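# Attach front cover to base, leave unit on conveyor

## Task

Press the front cover onto the base until it clicks into place, make sure the assembled unit ends up resting on the conveyor belt, and have both grippers release it at the end.

## Robot and tools

Robot: two 6-joint arms named left_arm and right_arm, each ending in a parallel two-finger gripper. The names do not refer to image sides. left_arm sits on the +y side. In the scene frame the bases are at left_arm (-0.011, +0.359, 0) m, quat_wxyz (+0.999, 0, 0, +0.041), and right_arm (-0.004, -0.260, 0) m, quat_wxyz (+0.996, 0, 0, -0.094).

Scene frame: the origin lies on the table surface midway between the arms. +z is up, +x reaches out across the table, and +y points toward left_arm. A gripper's fingers extend along its own +z axis and close along its y axis. The reported hand point sits between the finger pads, roughly 1 cm behind the fingertips.

execute_actions takes "actions", a list that is empty or holds exactly one item, plus an optional "pictures" boolean (images are included by default).
- Empty list: no command is sent. It only reports the current state.
- Motion item: {"rows": [[14 numbers], ...], "steps": n}. It has 1 to 15 rows and steps from 1 to 15, defaulting to 15. Each control step lasts 1/30 s. Row k is applied on step k, and the final row repeats if there are more steps than rows.
- Wait item: {"steps": n} with n up to 300. Nothing new is commanded. It returns once n steps have passed since the previous result, and your reply time counts toward those steps.
- A refused call sends nothing at all.

Row layout: one flat list of 14 numbers covering both arms, even if only one arm moves. The order is left_arm waist, shoulder, elbow, wrist pitch, wrist yaw, wrist roll, opening, then the same seven values for right_arm.
- The six joint values are absolute target angles in radians, in the same form as the Joint positions line. They are not offsets.
- Stated ranges per arm: waist -2.618 to 3.054, shoulder 0.000 to 3.142, elbow 0.000 to 3.142, wrist pitch -1.571 to 1.571, wrist yaw -1.571 to 1.571, wrist roll -2.094 to 2.094.
- The true joint ends may differ from these by up to 0.036 rad either way. A target more than 0.036 rad outside a range, and farther out than the joint's last reported angle, gets the whole call refused.
- A target beyond the real end is clipped to that end, and the result then says "joint sent to its limit". That note may concern an earlier action that is still running. If the note is missing, the joint may still have no room left.
- Opening is an absolute value from -1 (closed) to +1 (fully open).

Motion limits: on every step each joint target is held within a fixed distance of the measured angle: 0.202 rad for the waist, 0.258 for the shoulder, 0.238 for the elbow, 0.573 for wrist pitch, and 0.522 for wrist yaw and wrist roll. If the targets would move a gripper more than 70 mm from where it is measured, all of that arm's targets are pulled back proportionally. Large moves therefore take several actions.

After an action, the arms keep heading for the last row you sent while you think or wait. They stop pursuing it once everything has nearly stopped moving (a stalled push counts as stopped) or once any step is HELD. After that, only a new action moves them further, though fingers still finish opening or closing.

Gripping: grip_measured uses the same scale as the commanded opening, and each gripper can read about 1 mm off by a constant amount. Away from ±1, the fingers are driven to the place where grip_measured would equal your command.
- To hold a part, command about 0.03 below grip_measured. Commanding less than that gives a lighter grip.
- Pad force is capped at roughly 50 to 62 N, and lower on some grippers. Parts thinner than about 2 mm are gripped more weakly. The first contact can spike harder.
- Holding a load heats the motors. MOTOR HOT appears from 75 °C. At 90 °C that arm pauses for 10 s. At 100 °C it goes limp and falls until it cools. Both are reported as OVER-TEMPERATURE FAULT lines. Avoid long holds.

Result lines:
- The state line, left_arm: … | right_arm: …, gives each gripper's position in metres and quat_wxyz in the scene frame. It is less accurate at long reach.
- Joint positions and Joint velocities have one block per arm: the six joints in row order (rad, rad/s), then the finger pad gap (m, m/s; 0.094 m when fully open).
- "joint command not followed" means a clearance check altered or blocked some joint targets. The rest of the row still ran.
- HELD flags the steps on which your row, or part of it, never reached the robot.

Cameras: cam_head_left, cam_head_right, cam_high, cam_low, cam_left_wrist and cam_right_wrist, all 504x504, returned in that order. Wrist cameras are fisheye.

zoom_image: {"camera": one of cam_head_left, cam_head_right, cam_left_wrist, cam_right_wrist, "region": [x0, y0, x1, y1]}. The region is in pixels of that camera's most recent image, with (0,0) at the top-left, and can be at most 504x504. It shows a magnified view and does not move anything.

read_manual: optional "section", default "licences". It returns URDF licence text only.

finished_scene: {"scene": the number of the current scene}. It closes the scene permanently and reports whether the goal was met. The goal must still hold at that moment, so release the unit first. Replying without any tool call also ends the run.

Avoid the following:
- Knocking or placing anything off the table, which means failure.
- Arms colliding or pressing into each other, which may end the scene.
- Drops, slips, slams, hard impacts and forceful pushes.
- Letting a held part be pulled loose by occasional external tugs. Loose objects may also get nudged.

Prefer smooth, economical motion.

Each tool is called after "Request:" as a command line: name --argument value for each argument, lists and objects as JSON in quotes; but a table of rows of numbers goes row by row, as --pt "numbers of a row", without its own name.

## Session

Request:
execute_actions --actions '[]'

Scene clock: 0.00 s of 5400.00 s.
left_arm: end_effector_position=(+0.4119, +0.3672, +0.2138) grip_measured=+1.000 end_effector_quat_wxyz=(+0.641, -0.600, +0.470, -0.092) | right_arm: end_effector_position=(+0.4502, -0.0439, +0.3190) grip_measured=+1.000 end_effector_quat_wxyz=(+0.465, -0.234, +0.846, +0.112)
Joint positions: left_arm=[-0.45   1.595  0.883  0.345 -1.104 -1.379  0.094] | right_arm=[ 0.603  1.699  1.754 -0.629 -0.077 -0.082  0.094]
Joint velocities: left_arm=[ 0.007 -0.007 -0.017 -0.022  0.037  0.007  0.   ] | right_arm=[-0.012 -0.002  0.002 -0.037  0.007 -0.022  0.   ]
Motor temperatures (°C, as the motors report them): left_arm=[21 23 23 21 23 23] | right_arm=[24 22 22 23 22 21]

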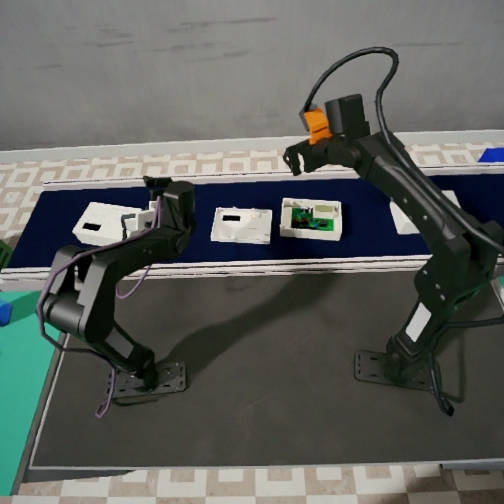

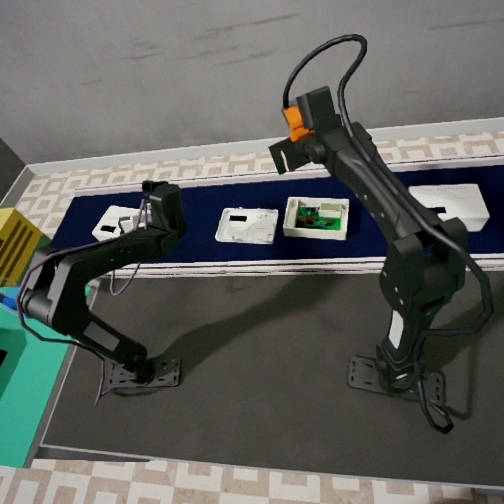

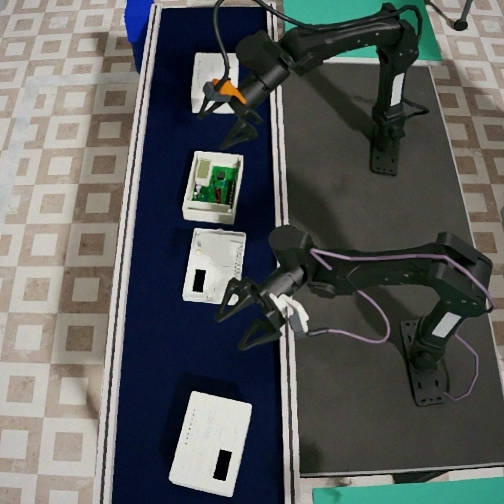

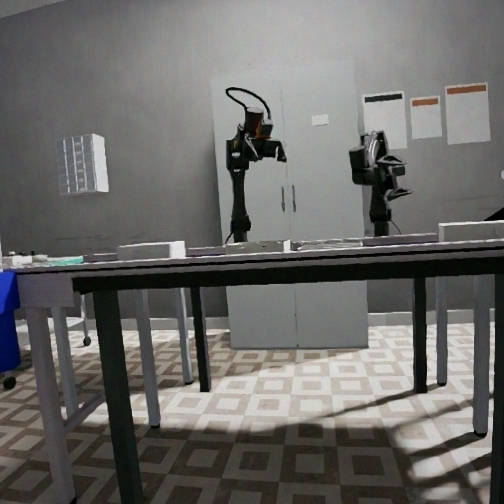

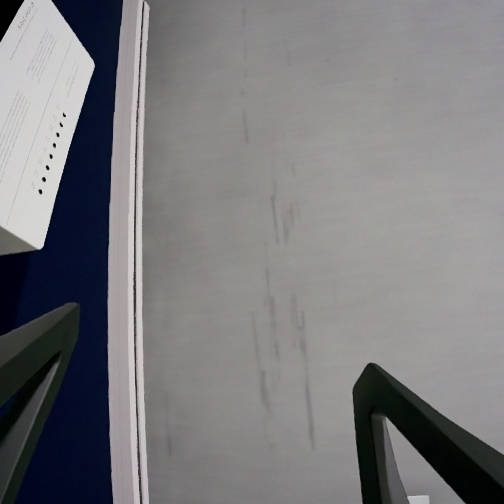

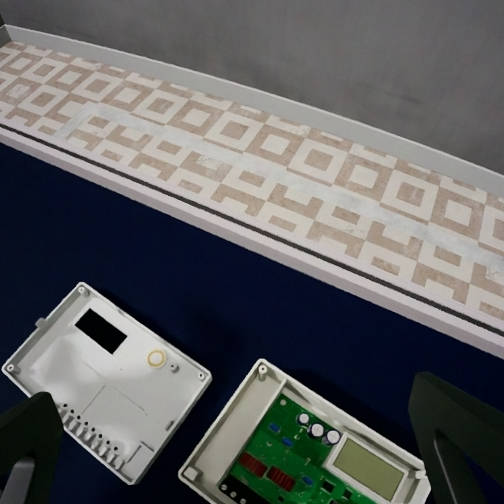

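Request:
zoom_image --camera "cam_high" --region '[150, 130, 330, 330]'

Request:
zoom_image --camera "cam_head_left" --region '[190, 180, 360, 260]'

Request:
zoom_image --camera "cam_low" --region '[100, 210, 400, 270]'

Region (150, 130, 330, 330) of cam_high's 504x504 image, scaled by 2.520, with more detail than that image has; it fills the left 454 columns of this view, and the rest is white.

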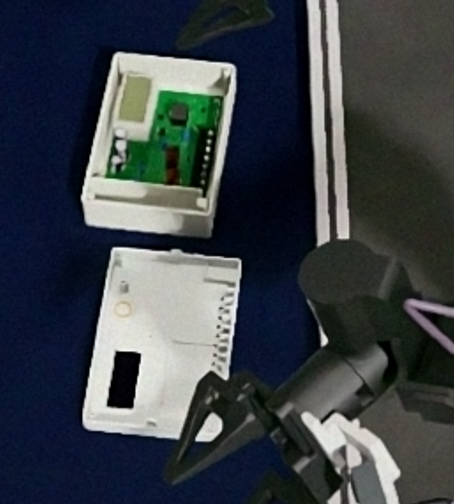

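Region (190, 180, 360, 260) of cam_head_left's 504x504 image, scaled by 2.965, with more detail than that image has; it fills the top 237 rows of this view, and the rest is white.

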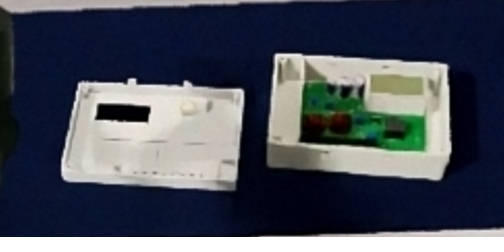

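Region (100, 210, 400, 270) of cam_low's 504x504 image, scaled by 1.680, with more detail than that image has; it fills the top 101 rows of this view, and the rest is white.

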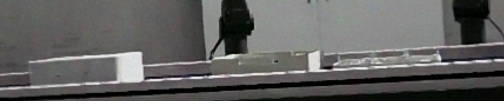

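Request:
execute_actions --actions '[{"rows": [[-0.487,1.749,1.721,-1.172,0,0,1, 0.603,1.699,1.754,-0.629,-0.077,-0.082,1]], "steps": 15}]' --pictures false

Request:
execute_actions --actions '[{"steps": 60}]'

Scene clock: 120.50 s of 5400.00 s.
left_arm: end_effector_position=(+0.4052, +0.1992, +0.2258) grip_measured=+1.000 end_effector_quat_wxyz=(+0.286, +0.105, +0.952, -0.041) | right_arm: end_effector_position=(+0.4502, -0.0439, +0.3190) grip_measured=+1.000 end_effector_quat_wxyz=(+0.465, -0.234, +0.846, +0.112)
Joint positions: left_arm=[-0.483  1.736  1.712 -0.966 -0.081 -0.156  0.094] | right_arm=[ 0.603  1.699  1.754 -0.629 -0.077 -0.082  0.094]
Joint velocities: left_arm=[ 0.007 -0.164  0.071 -1.165  0.579  1.062  0.   ] | right_arm=[-0.007 -0.002  0.002  0.007  0.022 -0.066  0.   ]
Motor temperatures (°C, as the motors report them): left_arm=[21 28 29 27 23 23] | right_arm=[24 29 27 29 22 21]
Steps of this call (steps 1 to 90: nothing new was sent; then 117.00 s passed at rest; steps 91 to 105: all 15 steps of this action). Readings (joint positions):
91: left_arm=[-0.451 1.605 0.910 0.281 -1.059 -1.322] | right_arm=[0.603 1.699 1.754 -0.629 -0.077 -0.082]
92: left_arm=[-0.452 1.637 0.971 0.189 -0.981 -1.241] | right_arm=[0.603 1.699 1.754 -0.629 -0.077 -0.082]
94: left_arm=[-0.462 1.713 1.122 -0.016 -0.790 -1.052] | right_arm=[0.603 1.699 1.754 -0.629 -0.077 -0.082]
98: left_arm=[-0.478 1.783 1.418 -0.456 -0.385 -0.658] | right_arm=[0.603 1.699 1.754 -0.629 -0.077 -0.082]
105: the state above

Scene clock: 122.50 s of 5400.00 s.
left_arm: end_effector_position=(+0.3619, +0.2030, +0.1990) grip_measured=+1.000 end_effector_quat_wxyz=(+0.184, +0.193, +0.963, -0.035) | right_arm: end_effector_position=(+0.4502, -0.0439, +0.3190) grip_measured=+1.000 end_effector_quat_wxyz=(+0.465, -0.234, +0.846, +0.112)
Joint positions: left_arm=[-0.483  1.747  1.713 -1.16  -0.006 -0.005  0.094] | right_arm=[ 0.603  1.699  1.754 -0.629 -0.077 -0.082  0.094]
Joint velocities: left_arm=[-0.002 -0.007 -0.007 -0.022 -0.007 -0.007  0.   ] | right_arm=[ 0.002 -0.007 -0.022 -0.007 -0.007  0.051  0.   ]
Motor temperatures (°C, as the motors report them): left_arm=[21 28 29 27 23 23] | right_arm=[24 29 27 29 22 21]
Steps of this call (steps 1 to 30: the robot went on to your last target; steps 31 to 60: nothing new was sent). Readings (joint positions):
1: left_arm=[-0.483 1.734 1.713 -1.003 -0.066 -0.126] | right_arm=[0.603 1.699 1.754 -0.629 -0.077 -0.082]
2: left_arm=[-0.483 1.734 1.713 -1.035 -0.054 -0.101] | right_arm=[0.603 1.699 1.754 -0.629 -0.077 -0.082]
4: left_arm=[-0.483 1.742 1.713 -1.086 -0.036 -0.067] | right_arm=[0.603 1.699 1.754 -0.629 -0.077 -0.082]
8: left_arm=[-0.483 1.747 1.713 -1.135 -0.017 -0.030] | right_arm=[0.603 1.699 1.754 -0.629 -0.077 -0.082]
60: the state above
All arms were judged still, so your last target was given up. Only a new action makes them travel on or press farther. Fingers that are still opening or closing keep moving.

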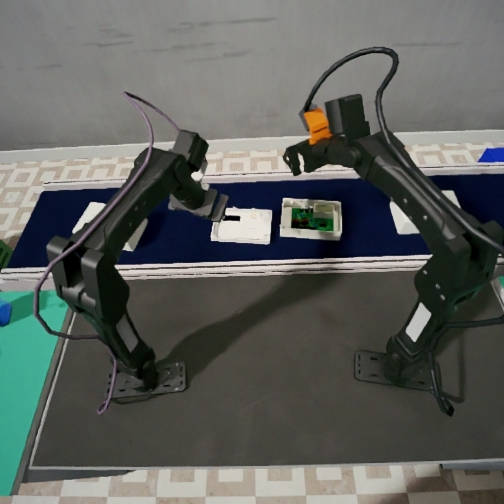

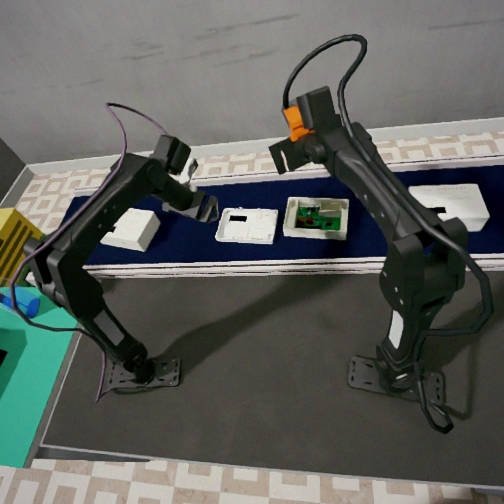

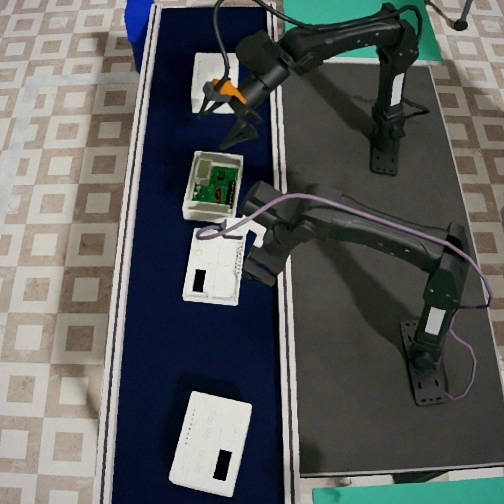

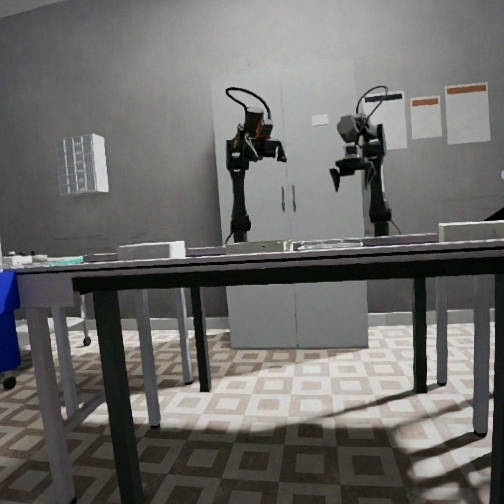

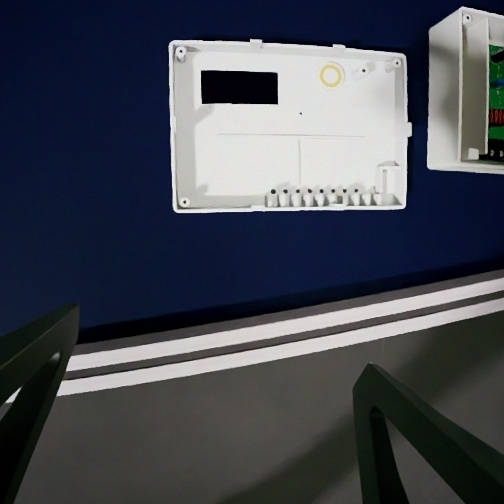

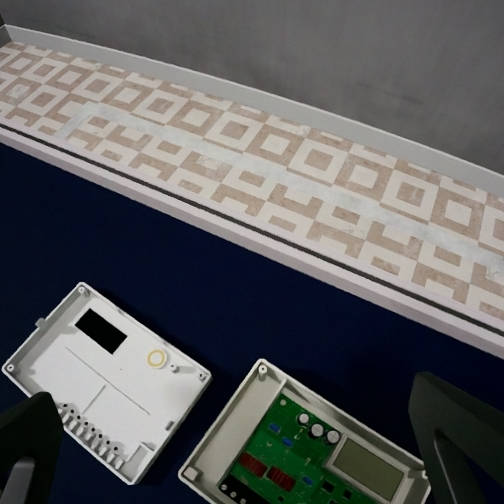

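Request:
execute_actions --actions '[{"rows": [[-0.317,2.005,1.647,-1.213,0,-0.235,1, 0.603,1.699,1.754,-0.629,-0.077,-0.082,1]], "steps": 15}]' --pictures false

Request:
execute_actions --actions '[{"steps": 30}]'

Scene clock: 135.50 s of 5400.00 s.
left_arm: end_effector_position=(+0.3588, +0.2747, +0.0660) grip_measured=+1.000 end_effector_quat_wxyz=(-0.015, +0.005, +1.000, +0.004) | right_arm: end_effector_position=(+0.4502, -0.0439, +0.3190) grip_measured=+1.000 end_effector_quat_wxyz=(+0.465, -0.234, +0.846, +0.112)
Joint positions: left_arm=[-0.309  2.036  1.635 -1.201 -0.001 -0.217  0.094] | right_arm=[ 0.603  1.699  1.754 -0.629 -0.077 -0.082  0.094]
Joint velocities: left_arm=[-0.002 -0.173 -0.012  0.022  0.007 -0.081  0.   ] | right_arm=[ 0.002 -0.012  0.002 -0.037 -0.125  0.066  0.   ]
Motor temperatures (°C, as the motors report them): left_arm=[21 28 29 26 23 23] | right_arm=[24 29 27 29 22 21]
Steps of this call (steps 1 to 90: nothing new was sent; then 9.50 s passed at rest; steps 91 to 105: all 15 steps of this action). Readings (joint positions):
91: left_arm=[-0.476 1.759 1.713 -1.164 -0.002 -0.022] | right_arm=[0.603 1.699 1.754 -0.629 -0.077 -0.082]
92: left_arm=[-0.461 1.775 1.713 -1.164 0.002 -0.043] | right_arm=[0.603 1.699 1.754 -0.629 -0.077 -0.082]
94: left_arm=[-0.416 1.842 1.710 -1.165 0.003 -0.085] | right_arm=[0.603 1.699 1.754 -0.629 -0.077 -0.082]
98: left_arm=[-0.328 1.996 1.667 -1.168 0.001 -0.167] | right_arm=[0.603 1.699 1.754 -0.629 -0.077 -0.082]
105: the state above

Scene clock: 136.50 s of 5400.00 s.
left_arm: end_effector_position=(+0.3590, +0.2747, +0.0704) grip_measured=+1.000 end_effector_quat_wxyz=(-0.010, -0.002, +1.000, +0.003) | right_arm: end_effector_position=(+0.4502, -0.0439, +0.3190) grip_measured=+1.000 end_effector_quat_wxyz=(+0.465, -0.234, +0.846, +0.112)
Joint positions: left_arm=[-0.309  2.023  1.635 -1.203 -0.001 -0.23   0.094] | right_arm=[ 0.603  1.699  1.754 -0.629 -0.077 -0.082  0.094]
Joint velocities: left_arm=[-0.002 -0.012 -0.017 -0.051 -0.007  0.066  0.   ] | right_arm=[ 0.002 -0.002  0.002  0.007 -0.022  0.051  0.   ]
Motor temperatures (°C, as the motors report them): left_arm=[21 29 29 26 23 23] | right_arm=[24 29 27 29 22 21]
Steps of this call (steps 1 to 30: the robot went on to your last target). Readings (joint positions):
1: left_arm=[-0.309 2.030 1.635 -1.201 -0.001 -0.220] | right_arm=[0.603 1.699 1.754 -0.629 -0.077 -0.082]
2: left_arm=[-0.309 2.026 1.635 -1.202 -0.001 -0.222] | right_arm=[0.603 1.699 1.754 -0.629 -0.077 -0.082]
4: left_arm=[-0.309 2.023 1.635 -1.202 -0.001 -0.225] | right_arm=[0.603 1.699 1.754 -0.629 -0.077 -0.082]
8: left_arm=[-0.309 2.023 1.635 -1.202 -0.001 -0.228] | right_arm=[0.603 1.699 1.754 -0.629 -0.077 -0.082]
30: the state above
All arms were judged still, so your last target was given up. Only a new action makes them travel on or press farther. Fingers that are still opening or closing keep moving.

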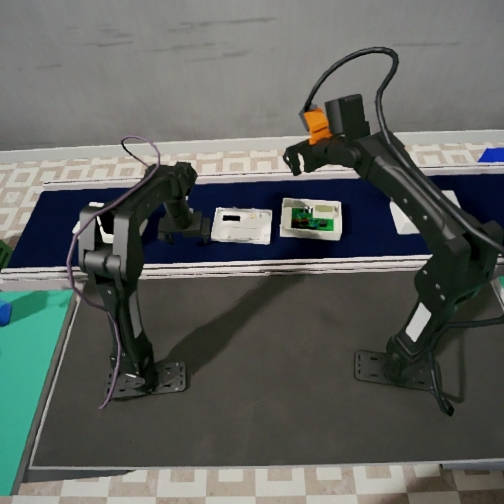

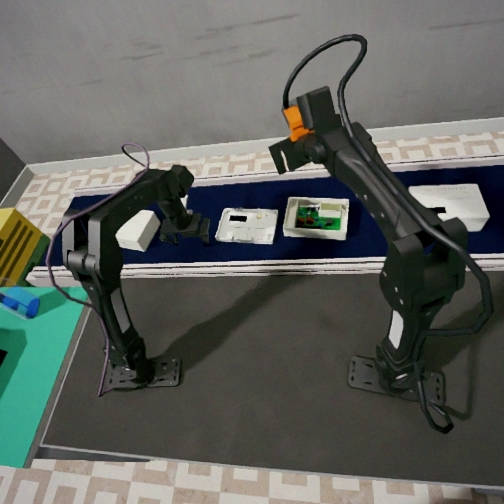

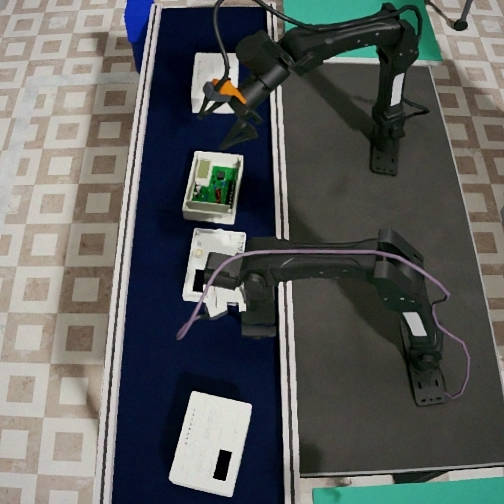

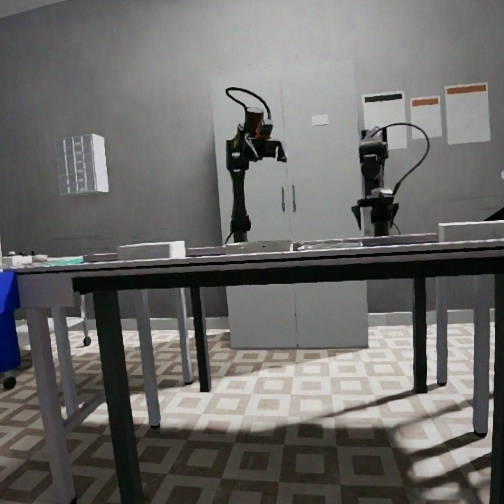

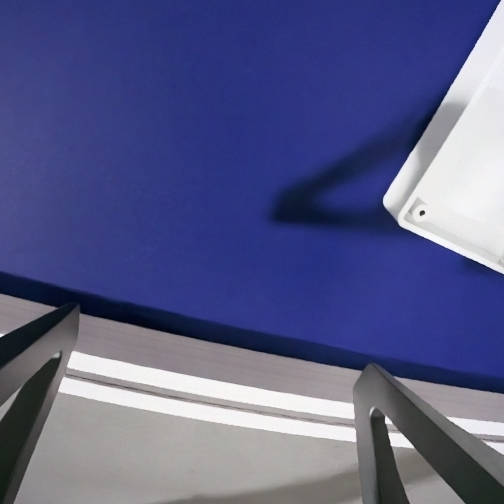

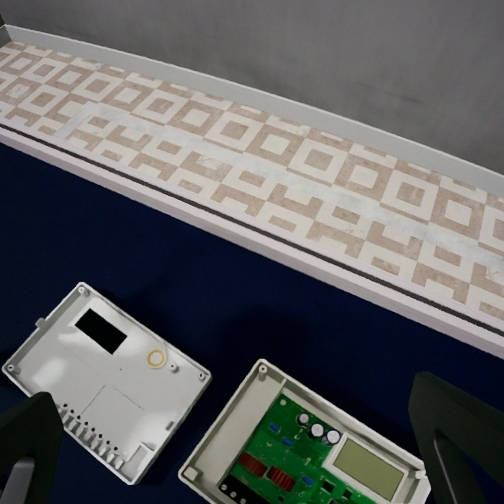

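Request:
execute_actions --actions '[{"rows": [[-0.315,2.04,1.68,-1.22,0,-0.23,0.9, 0.603,1.699,1.754,-0.629,-0.077,-0.082,1],[-0.322,2.065,1.73,-1.235,0,-0.23,0.8, 0.603,1.699,1.754,-0.629,-0.077,-0.082,1],[-0.329,2.09,1.78,-1.25,0,-0.23,0.7, 0.603,1.699,1.754,-0.629,-0.077,-0.082,1],[-0.336,2.12,1.83,-1.27,0,-0.23,0.6, 0.603,1.699,1.754,-0.629,-0.077,-0.082,1],[-0.343,2.15,1.88,-1.285,0,-0.22,0.5, 0.603,1.699,1.754,-0.629,-0.077,-0.082,1],[-0.35,2.18,1.93,-1.30,0,-0.22,0.4, 0.603,1.699,1.754,-0.629,-0.077,-0.082,1],[-0.357,2.21,1.98,-1.32,0,-0.22,0.3, 0.603,1.699,1.754,-0.629,-0.077,-0.082,1],[-0.364,2.24,2.03,-1.335,0,-0.22,0.2, 0.603,1.699,1.754,-0.629,-0.077,-0.082,1],[-0.371,2.27,2.08,-1.35,0,-0.21,0.1, 0.603,1.699,1.754,-0.629,-0.077,-0.082,1],[-0.378,2.30,2.12,-1.365,0,-0.21,0.0, 0.603,1.699,1.754,-0.629,-0.077,-0.082,1],[-0.385,2.33,2.16,-1.38,0,-0.21,-0.1, 0.603,1.699,1.754,-0.629,-0.077,-0.082,1],[-0.39,2.355,2.19,-1.39,0,-0.21,-0.2, 0.603,1.699,1.754,-0.629,-0.077,-0.082,1],[-0.392,2.375,2.214,-1.403,0,-0.21,-0.3, 0.603,1.699,1.754,-0.629,-0.077,-0.082,1]], "steps": 15}]' --pictures false

Request:
execute_actions --actions '[{"steps": 30}]'

Scene clock: 166.83 s of 5400.00 s.
left_arm: end_effector_position=(+0.4389, +0.2187, +0.0715) grip_measured=-0.295 end_effector_quat_wxyz=(+0.025, +0.043, +0.999, -0.006) | right_arm: end_effector_position=(+0.4502, -0.0439, +0.3190) grip_measured=+1.000 end_effector_quat_wxyz=(+0.465, -0.234, +0.846, +0.112)
Joint positions: left_arm=[-0.386  2.359  2.177 -1.338 -0.001 -0.218  0.033] | right_arm=[ 0.603  1.699  1.754 -0.629 -0.077 -0.082  0.094]
Joint velocities: left_arm=[-0.129  0.354  0.198 -0.271 -0.022  0.007 -0.006] | right_arm=[-0.007 -0.012 -0.007  0.051 -0.037  0.037  0.   ]
Motor temperatures (°C, as the motors report them): left_arm=[21 34 29 25 23 23] | right_arm=[24 29 27 30 22 21]
Steps of this call (steps 1 to 90: nothing new was sent; then 26.83 s passed at rest; steps 91 to 105: all 15 steps of this action). Readings (joint positions):
91: left_arm=[-0.309 2.025 1.638 -1.206 -0.001 -0.230] | right_arm=[0.603 1.699 1.754 -0.629 -0.077 -0.082]
92: left_arm=[-0.309 2.033 1.653 -1.217 -0.001 -0.230] | right_arm=[0.603 1.699 1.754 -0.629 -0.077 -0.082]
94: left_arm=[-0.312 2.070 1.723 -1.244 -0.001 -0.230] | right_arm=[0.603 1.699 1.754 -0.629 -0.077 -0.082]
98: left_arm=[-0.334 2.181 1.924 -1.277 -0.001 -0.228] | right_arm=[0.603 1.699 1.754 -0.629 -0.077 -0.082]
105: the state above

Scene clock: 167.83 s of 5400.00 s.
left_arm: end_effector_position=(+0.4249, +0.2207, +0.0613) grip_measured=-0.298 end_effector_quat_wxyz=(-0.012, +0.047, +0.999, +0.003) | right_arm: end_effector_position=(+0.4502, -0.0439, +0.3190) grip_measured=+1.000 end_effector_quat_wxyz=(+0.465, -0.234, +0.846, +0.112)
Joint positions: left_arm=[-0.391  2.384  2.181 -1.393 -0.001 -0.215  0.033] | right_arm=[ 0.603  1.699  1.754 -0.629 -0.077 -0.082  0.094]
Joint velocities: left_arm=[-0.007 -0.002  0.012 -0.022 -0.022  0.022 -0.001] | right_arm=[-0.002  0.012  0.002 -0.007  0.022  0.037  0.   ]
Motor temperatures (°C, as the motors report them): left_arm=[21 34 29 25 23 23] | right_arm=[24 29 27 30 22 21]
Steps of this call (steps 1 to 30: the robot went on to your last target). Readings (joint positions):
1: left_arm=[-0.389 2.369 2.181 -1.345 -0.001 -0.217] | right_arm=[0.603 1.699 1.754 -0.629 -0.077 -0.082]
2: left_arm=[-0.391 2.376 2.181 -1.353 -0.001 -0.216] | right_arm=[0.603 1.699 1.754 -0.629 -0.077 -0.082]
4: left_arm=[-0.391 2.383 2.181 -1.370 -0.001 -0.216] | right_arm=[0.603 1.699 1.754 -0.629 -0.077 -0.082]
8: left_arm=[-0.391 2.384 2.181 -1.384 -0.001 -0.215] | right_arm=[0.603 1.699 1.754 -0.629 -0.077 -0.082]
30: the state above
All arms were judged still, so your last target was given up. Only a new action makes them travel on or press farther. Fingers that are still opening or closing keep moving.

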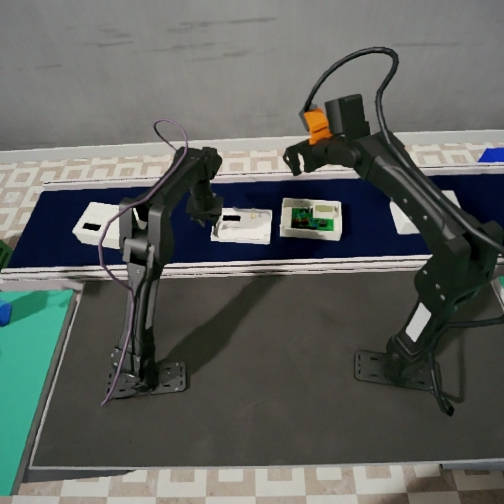

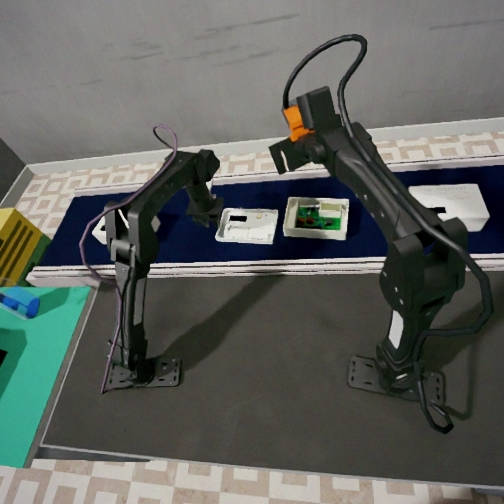

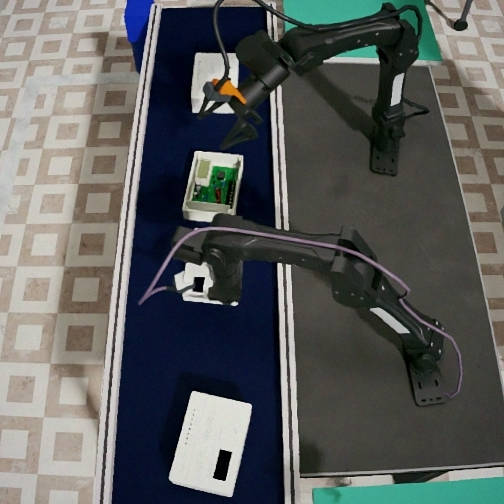

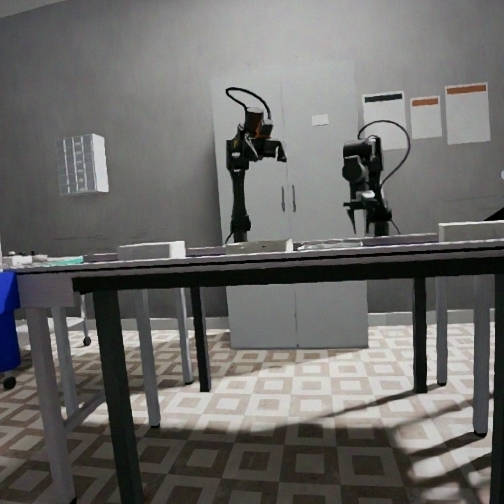

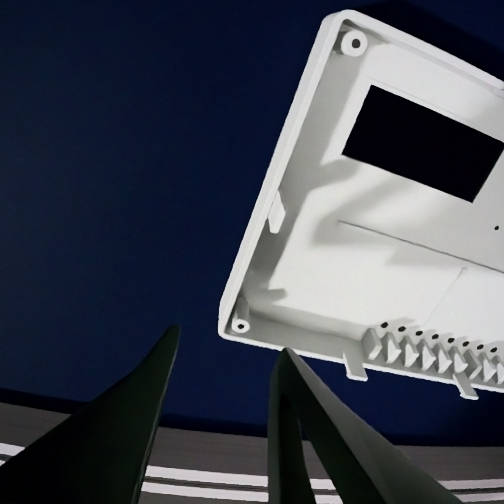

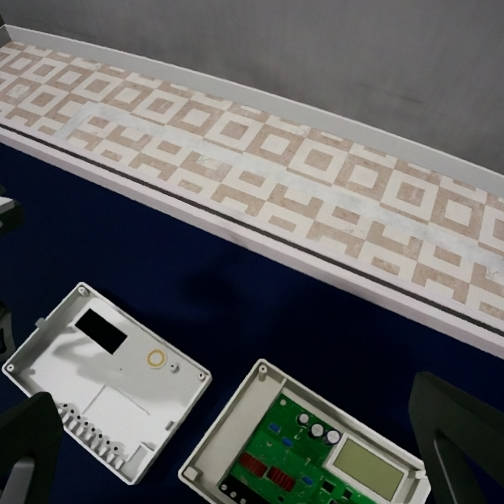

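Request:
execute_actions --actions '[{"rows": [[-0.39,2.38,2.205,-1.39,0,-0.205,-0.3, 0.603,1.699,1.754,-0.629,-0.077,-0.082,1],[-0.389,2.385,2.2,-1.375,0,-0.205,-0.3, 0.603,1.699,1.754,-0.629,-0.077,-0.082,1],[-0.388,2.39,2.195,-1.36,0,-0.205,-0.3, 0.603,1.699,1.754,-0.629,-0.077,-0.082,1],[-0.387,2.395,2.19,-1.345,0,-0.205,-0.3, 0.603,1.699,1.754,-0.629,-0.077,-0.082,1],[-0.386,2.40,2.186,-1.335,0,-0.205,-0.3, 0.603,1.699,1.754,-0.629,-0.077,-0.082,1],[-0.384,2.405,2.183,-1.325,0,-0.205,-0.3, 0.603,1.699,1.754,-0.629,-0.077,-0.082,1]], "steps": 15}]' --pictures false

Request:
execute_actions --actions '[{"steps": 15}]'

Scene clock: 191.60 s of 5400.00 s.
left_arm: end_effector_position=(+0.4368, +0.2169, +0.0517) grip_measured=-0.298 end_effector_quat_wxyz=(+0.005, +0.049, +0.999, -0.001) | right_arm: end_effector_position=(+0.4502, -0.0439, +0.3190) grip_measured=+1.000 end_effector_quat_wxyz=(+0.465, -0.234, +0.846, +0.112)
Joint positions: left_arm=[-0.391  2.405  2.181 -1.337 -0.001 -0.21   0.033] | right_arm=[ 0.603  1.699  1.754 -0.629 -0.077 -0.082  0.094]
Joint velocities: left_arm=[-0.012 -0.012 -0.032  0.022 -0.007 -0.081  0.   ] | right_arm=[-0.012 -0.007  0.017 -0.022 -0.066  0.066  0.   ]
Motor temperatures (°C, as the motors report them): left_arm=[21 38 31 24 23 23] | right_arm=[24 29 27 30 22 21]
Steps of this call (steps 1 to 90: nothing new was sent; then 20.27 s passed at rest; steps 91 to 105: all 15 steps of this action). Readings (joint positions):
91: left_arm=[-0.391 2.384 2.181 -1.393 -0.001 -0.214] | right_arm=[0.603 1.699 1.754 -0.629 -0.077 -0.082]
92: left_arm=[-0.391 2.384 2.181 -1.392 -0.001 -0.213] | right_arm=[0.603 1.699 1.754 -0.629 -0.077 -0.082]
94: left_arm=[-0.391 2.384 2.181 -1.384 -0.001 -0.212] | right_arm=[0.603 1.699 1.754 -0.629 -0.077 -0.082]
98: left_arm=[-0.391 2.392 2.181 -1.355 -0.001 -0.211] | right_arm=[0.603 1.699 1.754 -0.629 -0.077 -0.082]
105: the state above

Scene clock: 192.10 s of 5400.00 s.
left_arm: end_effector_position=(+0.4377, +0.2166, +0.0517) grip_measured=-0.298 end_effector_quat_wxyz=(+0.007, +0.050, +0.999, -0.001) | right_arm: end_effector_position=(+0.4502, -0.0439, +0.3190) grip_measured=+1.000 end_effector_quat_wxyz=(+0.465, -0.234, +0.846, +0.112)
Joint positions: left_arm=[-0.391  2.405  2.181 -1.334 -0.001 -0.21   0.033] | right_arm=[ 0.603  1.699  1.754 -0.629 -0.077 -0.082  0.094]
Joint velocities: left_arm=[ 0.017  0.007  0.017 -0.022 -0.007 -0.022 -0.001] | right_arm=[-0.012  0.002 -0.012  0.022 -0.007  0.051  0.   ]
Motor temperatures (°C, as the motors report them): left_arm=[21 38 31 24 23 23] | right_arm=[24 29 27 30 22 21]
Steps of this call (steps 1 to 15: the robot went on to your last target). Readings (joint positions):
1: left_arm=[-0.391 2.405 2.181 -1.337 -0.001 -0.210] | right_arm=[0.603 1.699 1.754 -0.629 -0.077 -0.082]
2: left_arm=[-0.391 2.405 2.181 -1.336 -0.001 -0.210] | right_arm=[0.603 1.699 1.754 -0.629 -0.077 -0.082]
4: left_arm=[-0.391 2.405 2.181 -1.335 -0.001 -0.210] | right_arm=[0.603 1.699 1.754 -0.629 -0.077 -0.082]
8: left_arm=[-0.391 2.405 2.181 -1.334 -0.001 -0.210] | right_arm=[0.603 1.699 1.754 -0.629 -0.077 -0.082]
15: the state above
All arms were judged still, so your last target was given up. Only a new action makes them travel on or press farther. Fingers that are still opening or closing keep moving.

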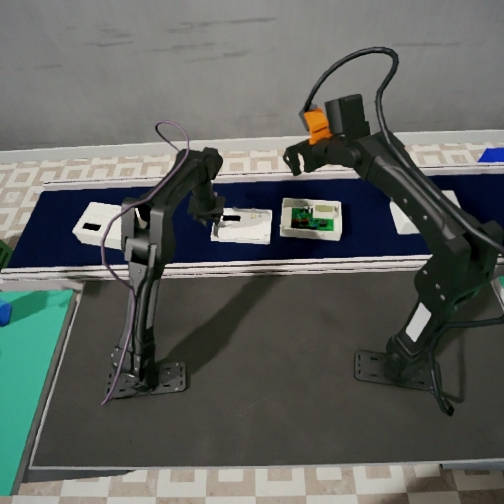

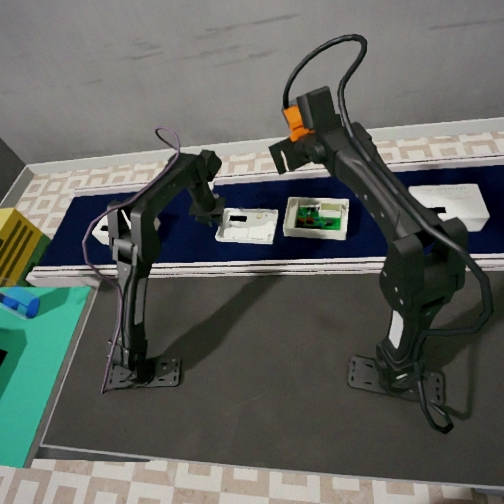

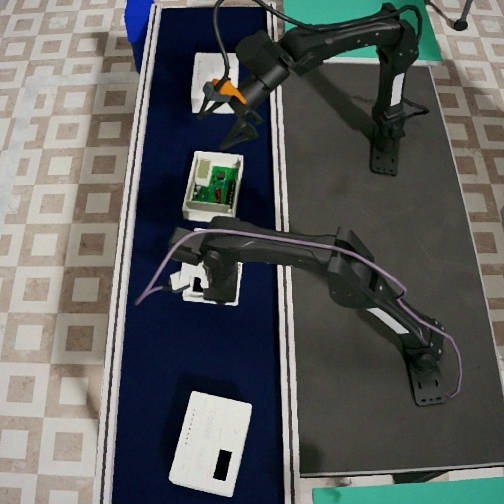

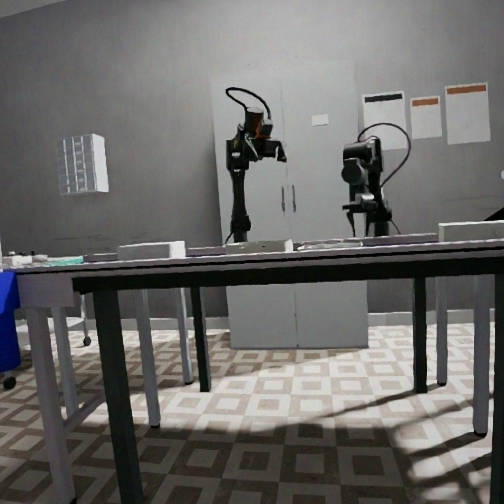

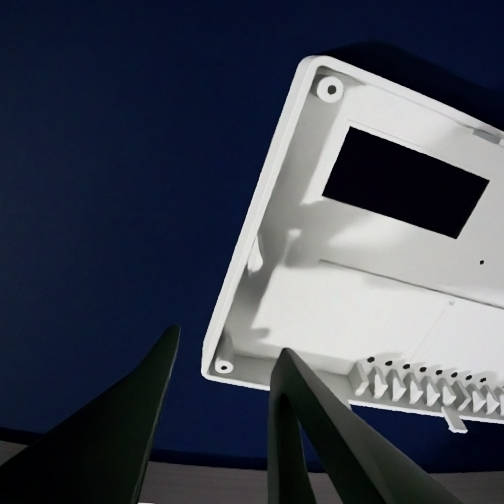

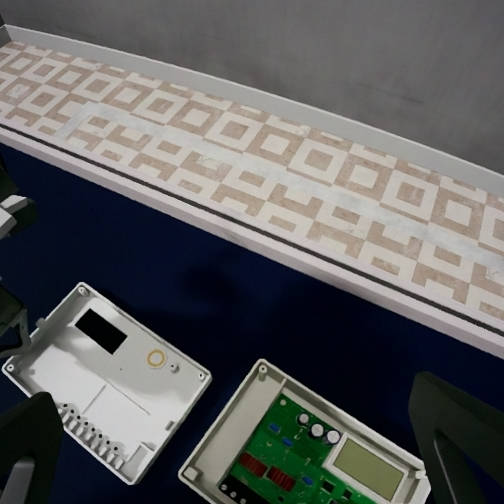

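Request:
execute_actions --actions '[{"rows": [[-0.384,2.412,2.183,-1.322,0,-0.205,-0.3, 0.603,1.699,1.754,-0.629,-0.077,-0.082,1],[-0.384,2.418,2.183,-1.32,0,-0.205,-0.3, 0.603,1.699,1.754,-0.629,-0.077,-0.082,1],[-0.384,2.424,2.183,-1.317,0,-0.205,-0.3, 0.603,1.699,1.754,-0.629,-0.077,-0.082,1],[-0.384,2.43,2.183,-1.314,0,-0.205,-0.3, 0.603,1.699,1.754,-0.629,-0.077,-0.082,1],[-0.384,2.436,2.183,-1.311,0,-0.205,-0.3, 0.603,1.699,1.754,-0.629,-0.077,-0.082,1],[-0.384,2.442,2.183,-1.308,0,-0.205,-0.3, 0.603,1.699,1.754,-0.629,-0.077,-0.082,1],[-0.384,2.448,2.183,-1.305,0,-0.205,-0.3, 0.603,1.699,1.754,-0.629,-0.077,-0.082,1]], "steps": 15}]' --pictures false

Request:
execute_actions --actions '[{"steps": 15}]'

Scene clock: 205.40 s of 5400.00 s.
left_arm: end_effector_position=(+0.4383, +0.2164, +0.0300) grip_measured=-0.298 end_effector_quat_wxyz=(-0.008, +0.050, +0.999, +0.002) | right_arm: end_effector_position=(+0.4502, -0.0439, +0.3190) grip_measured=+1.000 end_effector_quat_wxyz=(+0.465, -0.234, +0.846, +0.112)
Joint positions: left_arm=[-0.391  2.453  2.181 -1.316 -0.001 -0.21   0.033] | right_arm=[ 0.603  1.699  1.754 -0.629 -0.077 -0.082  0.094]
Joint velocities: left_arm=[ 0.002 -0.017  0.007 -0.022  0.007  0.007 -0.   ] | right_arm=[ 0.002 -0.002 -0.007  0.007 -0.081 -0.125  0.   ]
Motor temperatures (°C, as the motors report them): left_arm=[21 38 30 24 23 23] | right_arm=[24 30 27 30 22 21]
Steps of this call (steps 1 to 90: nothing new was sent; then 9.80 s passed at rest; steps 91 to 105: all 15 steps of this action). Readings (joint positions):
91: left_arm=[-0.391 2.405 2.181 -1.333 -0.001 -0.210] | right_arm=[0.603 1.699 1.754 -0.629 -0.077 -0.082]
92: left_arm=[-0.391 2.406 2.181 -1.333 -0.001 -0.210] | right_arm=[0.603 1.699 1.754 -0.629 -0.077 -0.082]
94: left_arm=[-0.391 2.409 2.181 -1.330 -0.001 -0.210] | right_arm=[0.603 1.699 1.754 -0.629 -0.077 -0.082]
98: left_arm=[-0.391 2.432 2.181 -1.321 -0.001 -0.210] | right_arm=[0.603 1.699 1.754 -0.629 -0.077 -0.082]
105: the state above

Scene clock: 205.90 s of 5400.00 s.
left_arm: end_effector_position=(+0.4389, +0.2162, +0.0300) grip_measured=-0.298 end_effector_quat_wxyz=(-0.007, +0.050, +0.999, +0.002) | right_arm: end_effector_position=(+0.4502, -0.0439, +0.3190) grip_measured=+1.000 end_effector_quat_wxyz=(+0.465, -0.234, +0.846, +0.112)
Joint positions: left_arm=[-0.391  2.453  2.181 -1.313 -0.001 -0.21   0.033] | right_arm=[ 0.603  1.699  1.754 -0.629 -0.077 -0.082  0.094]
Joint velocities: left_arm=[ 0.002 -0.012 -0.027 -0.066 -0.007 -0.022 -0.   ] | right_arm=[ 0.002  0.012 -0.002 -0.081 -0.022  0.081  0.   ]
Motor temperatures (°C, as the motors report them): left_arm=[21 38 30 24 23 23] | right_arm=[24 30 27 30 22 21]
Steps of this call (steps 1 to 15: the robot went on to your last target). Readings (joint positions):
1: left_arm=[-0.391 2.453 2.181 -1.315 -0.001 -0.210] | right_arm=[0.603 1.699 1.754 -0.629 -0.077 -0.082]
2: left_arm=[-0.391 2.453 2.181 -1.315 -0.001 -0.210] | right_arm=[0.603 1.699 1.754 -0.629 -0.077 -0.082]
4: left_arm=[-0.391 2.453 2.181 -1.315 -0.001 -0.210] | right_arm=[0.603 1.699 1.754 -0.629 -0.077 -0.082]
8: left_arm=[-0.391 2.453 2.181 -1.314 -0.001 -0.210] | right_arm=[0.603 1.699 1.754 -0.629 -0.077 -0.082]
15: the state above
All arms were judged still, so your last target was given up. Only a new action makes them travel on or press farther. Fingers that are still opening or closing keep moving.

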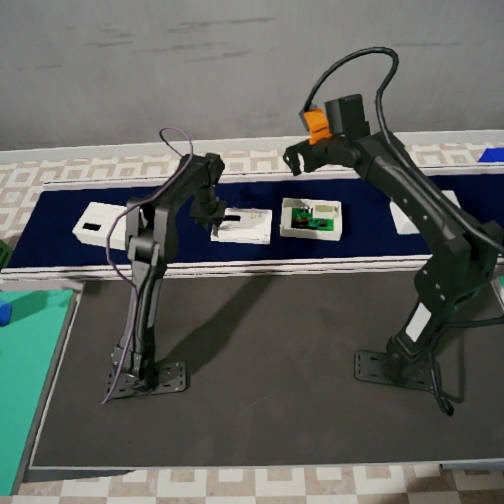

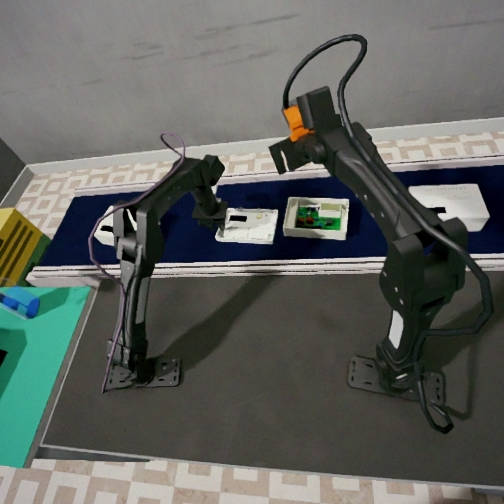

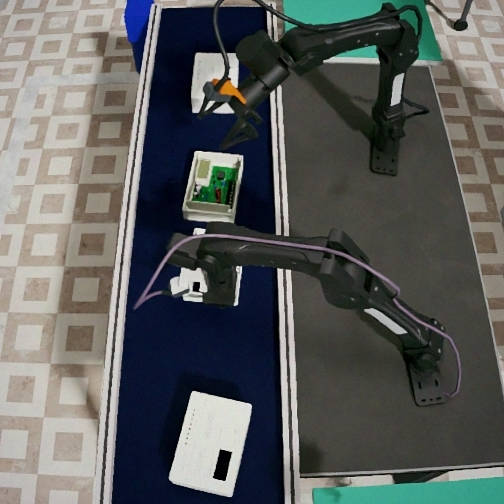

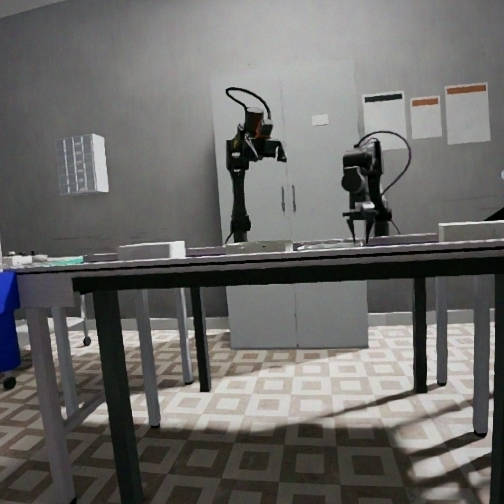

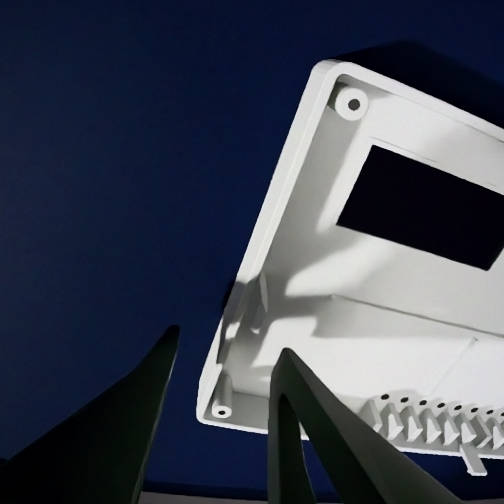

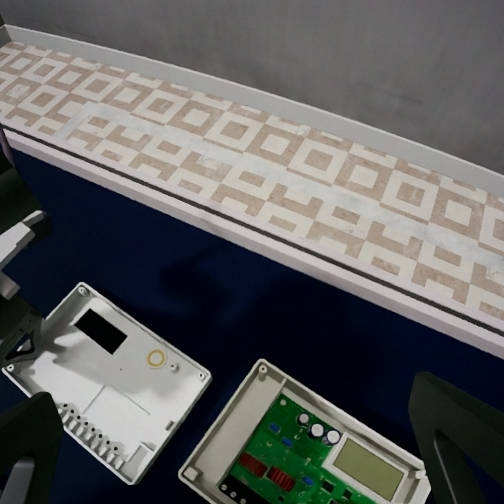

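Request:
execute_actions --actions '[{"rows": [[-0.384,2.448,2.183,-1.33,0,-0.205,-0.3, 0.603,1.699,1.754,-0.629,-0.077,-0.082,1],[-0.384,2.448,2.183,-1.343,0,-0.205,-0.3, 0.603,1.699,1.754,-0.629,-0.077,-0.082,1],[-0.384,2.448,2.183,-1.343,0,-0.205,-0.3, 0.603,1.699,1.754,-0.629,-0.077,-0.082,1],[-0.384,2.448,2.183,-1.343,0,-0.205,-0.3, 0.603,1.699,1.754,-0.629,-0.077,-0.082,1],[-0.384,2.454,2.183,-1.343,0,-0.205,-0.3, 0.603,1.699,1.754,-0.629,-0.077,-0.082,1],[-0.384,2.46,2.183,-1.343,0,-0.205,-0.3, 0.603,1.699,1.754,-0.629,-0.077,-0.082,1],[-0.384,2.466,2.183,-1.343,0,-0.205,-0.3, 0.603,1.699,1.754,-0.629,-0.077,-0.082,1]], "steps": 15}]' --pictures false

Request:
execute_actions --actions '[{"steps": 15}]'

Scene clock: 218.17 s of 5400.00 s.
left_arm: end_effector_position=(+0.4336, +0.2179, +0.0255) grip_measured=-0.298 end_effector_quat_wxyz=(-0.021, +0.050, +0.999, +0.006) | right_arm: end_effector_position=(+0.4502, -0.0439, +0.3190) grip_measured=+1.000 end_effector_quat_wxyz=(+0.465, -0.234, +0.846, +0.112)
Joint positions: left_arm=[-0.391  2.463  2.181 -1.332 -0.001 -0.21   0.033] | right_arm=[ 0.603  1.699  1.754 -0.629 -0.077 -0.082  0.094]
Joint velocities: left_arm=[-0.017 -0.007 -0.012 -0.11  -0.022 -0.007  0.   ] | right_arm=[-0.007 -0.012  0.002  0.022 -0.022 -0.139  0.   ]
Motor temperatures (°C, as the motors report them): left_arm=[21 40 30 24 23 23] | right_arm=[24 30 27 31 22 21]
Steps of this call (steps 1 to 90: nothing new was sent; then 8.77 s passed at rest; steps 91 to 105: all 15 steps of this action). Readings (joint positions):
91: left_arm=[-0.391 2.453 2.181 -1.314 -0.001 -0.210] | right_arm=[0.603 1.699 1.754 -0.629 -0.077 -0.082]
92: left_arm=[-0.391 2.453 2.181 -1.316 -0.001 -0.210] | right_arm=[0.603 1.699 1.754 -0.629 -0.077 -0.082]
94: left_arm=[-0.391 2.453 2.181 -1.322 -0.001 -0.210] | right_arm=[0.603 1.699 1.754 -0.629 -0.077 -0.082]
98: left_arm=[-0.391 2.454 2.181 -1.329 -0.001 -0.210] | right_arm=[0.603 1.699 1.754 -0.629 -0.077 -0.082]
105: the state above

Scene clock: 218.67 s of 5400.00 s.
left_arm: end_effector_position=(+0.4334, +0.2180, +0.0253) grip_measured=-0.298 end_effector_quat_wxyz=(-0.021, +0.050, +0.999, +0.006) | right_arm: end_effector_position=(+0.4502, -0.0439, +0.3190) grip_measured=+1.000 end_effector_quat_wxyz=(+0.465, -0.234, +0.846, +0.112)
Joint positions: left_arm=[-0.391  2.464  2.181 -1.333 -0.001 -0.21   0.033] | right_arm=[ 0.603  1.699  1.754 -0.629 -0.077 -0.082  0.094]
Joint velocities: left_arm=[-0.007  0.012 -0.027  0.022  0.037 -0.022 -0.001] | right_arm=[-0.002  0.007 -0.012  0.066 -0.022 -0.051  0.   ]
Motor temperatures (°C, as the motors report them): left_arm=[21 40 30 24 23 23] | right_arm=[24 30 27 31 22 21]
Steps of this call (steps 1 to 15: the robot went on to your last target). Readings (joint positions):
1: left_arm=[-0.391 2.464 2.181 -1.333 -0.001 -0.210] | right_arm=[0.603 1.699 1.754 -0.629 -0.077 -0.082]
2: left_arm=[-0.391 2.464 2.181 -1.333 -0.001 -0.210] | right_arm=[0.603 1.699 1.754 -0.629 -0.077 -0.082]
4: left_arm=[-0.391 2.464 2.181 -1.333 -0.001 -0.210] | right_arm=[0.603 1.699 1.754 -0.629 -0.077 -0.082]
8: left_arm=[-0.391 2.464 2.181 -1.333 -0.001 -0.210] | right_arm=[0.603 1.699 1.754 -0.629 -0.077 -0.082]
15: the state above
All arms were judged still, so your last target was given up. Only a new action makes them travel on or press farther. Fingers that are still opening or closing keep moving.

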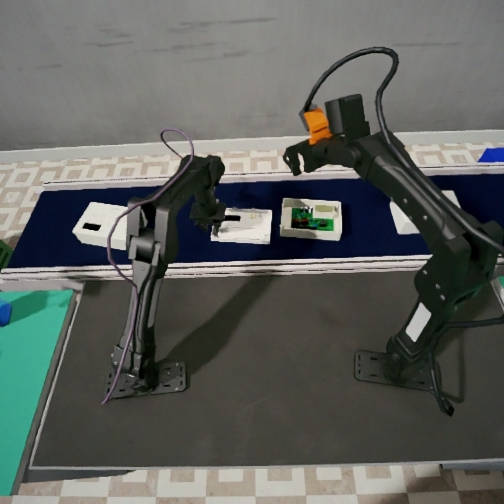

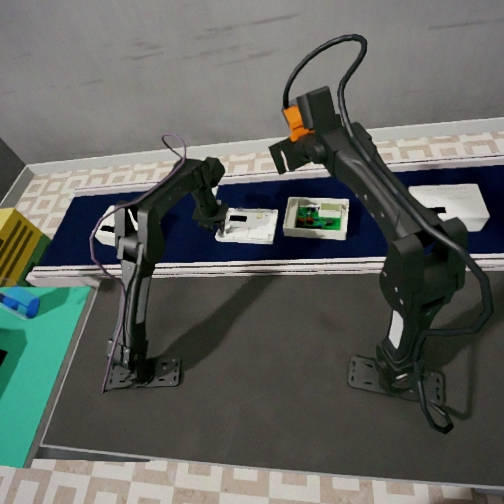

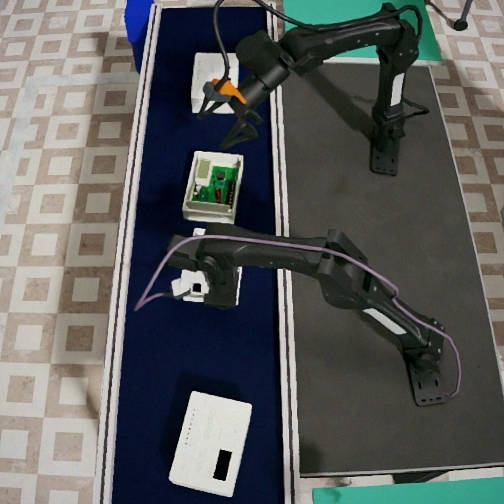

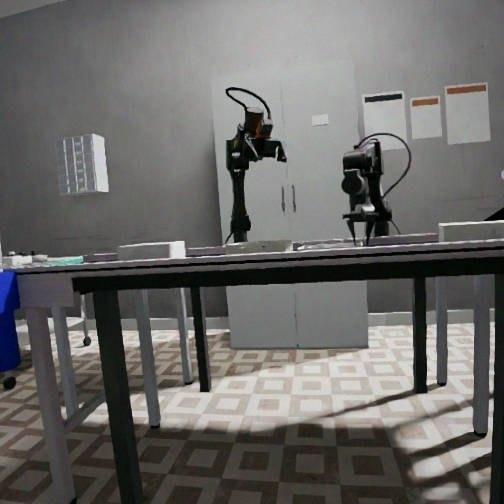

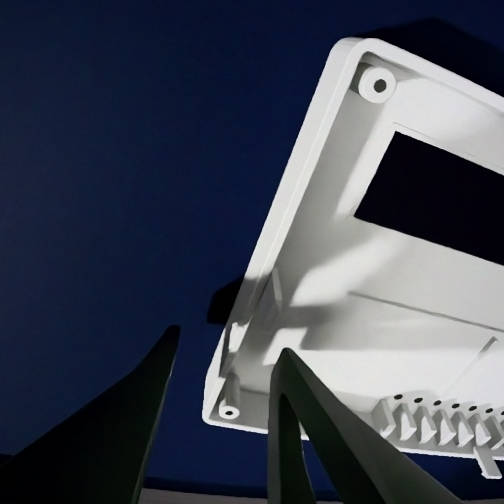

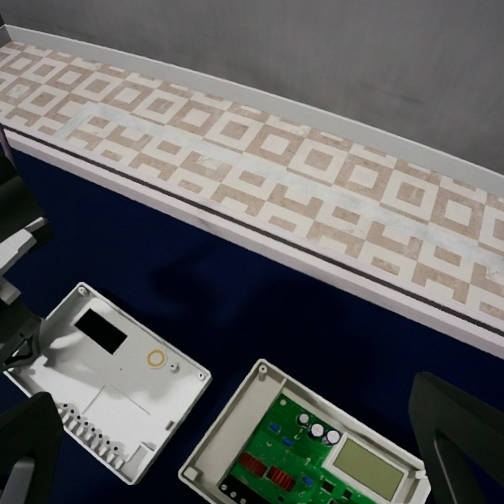

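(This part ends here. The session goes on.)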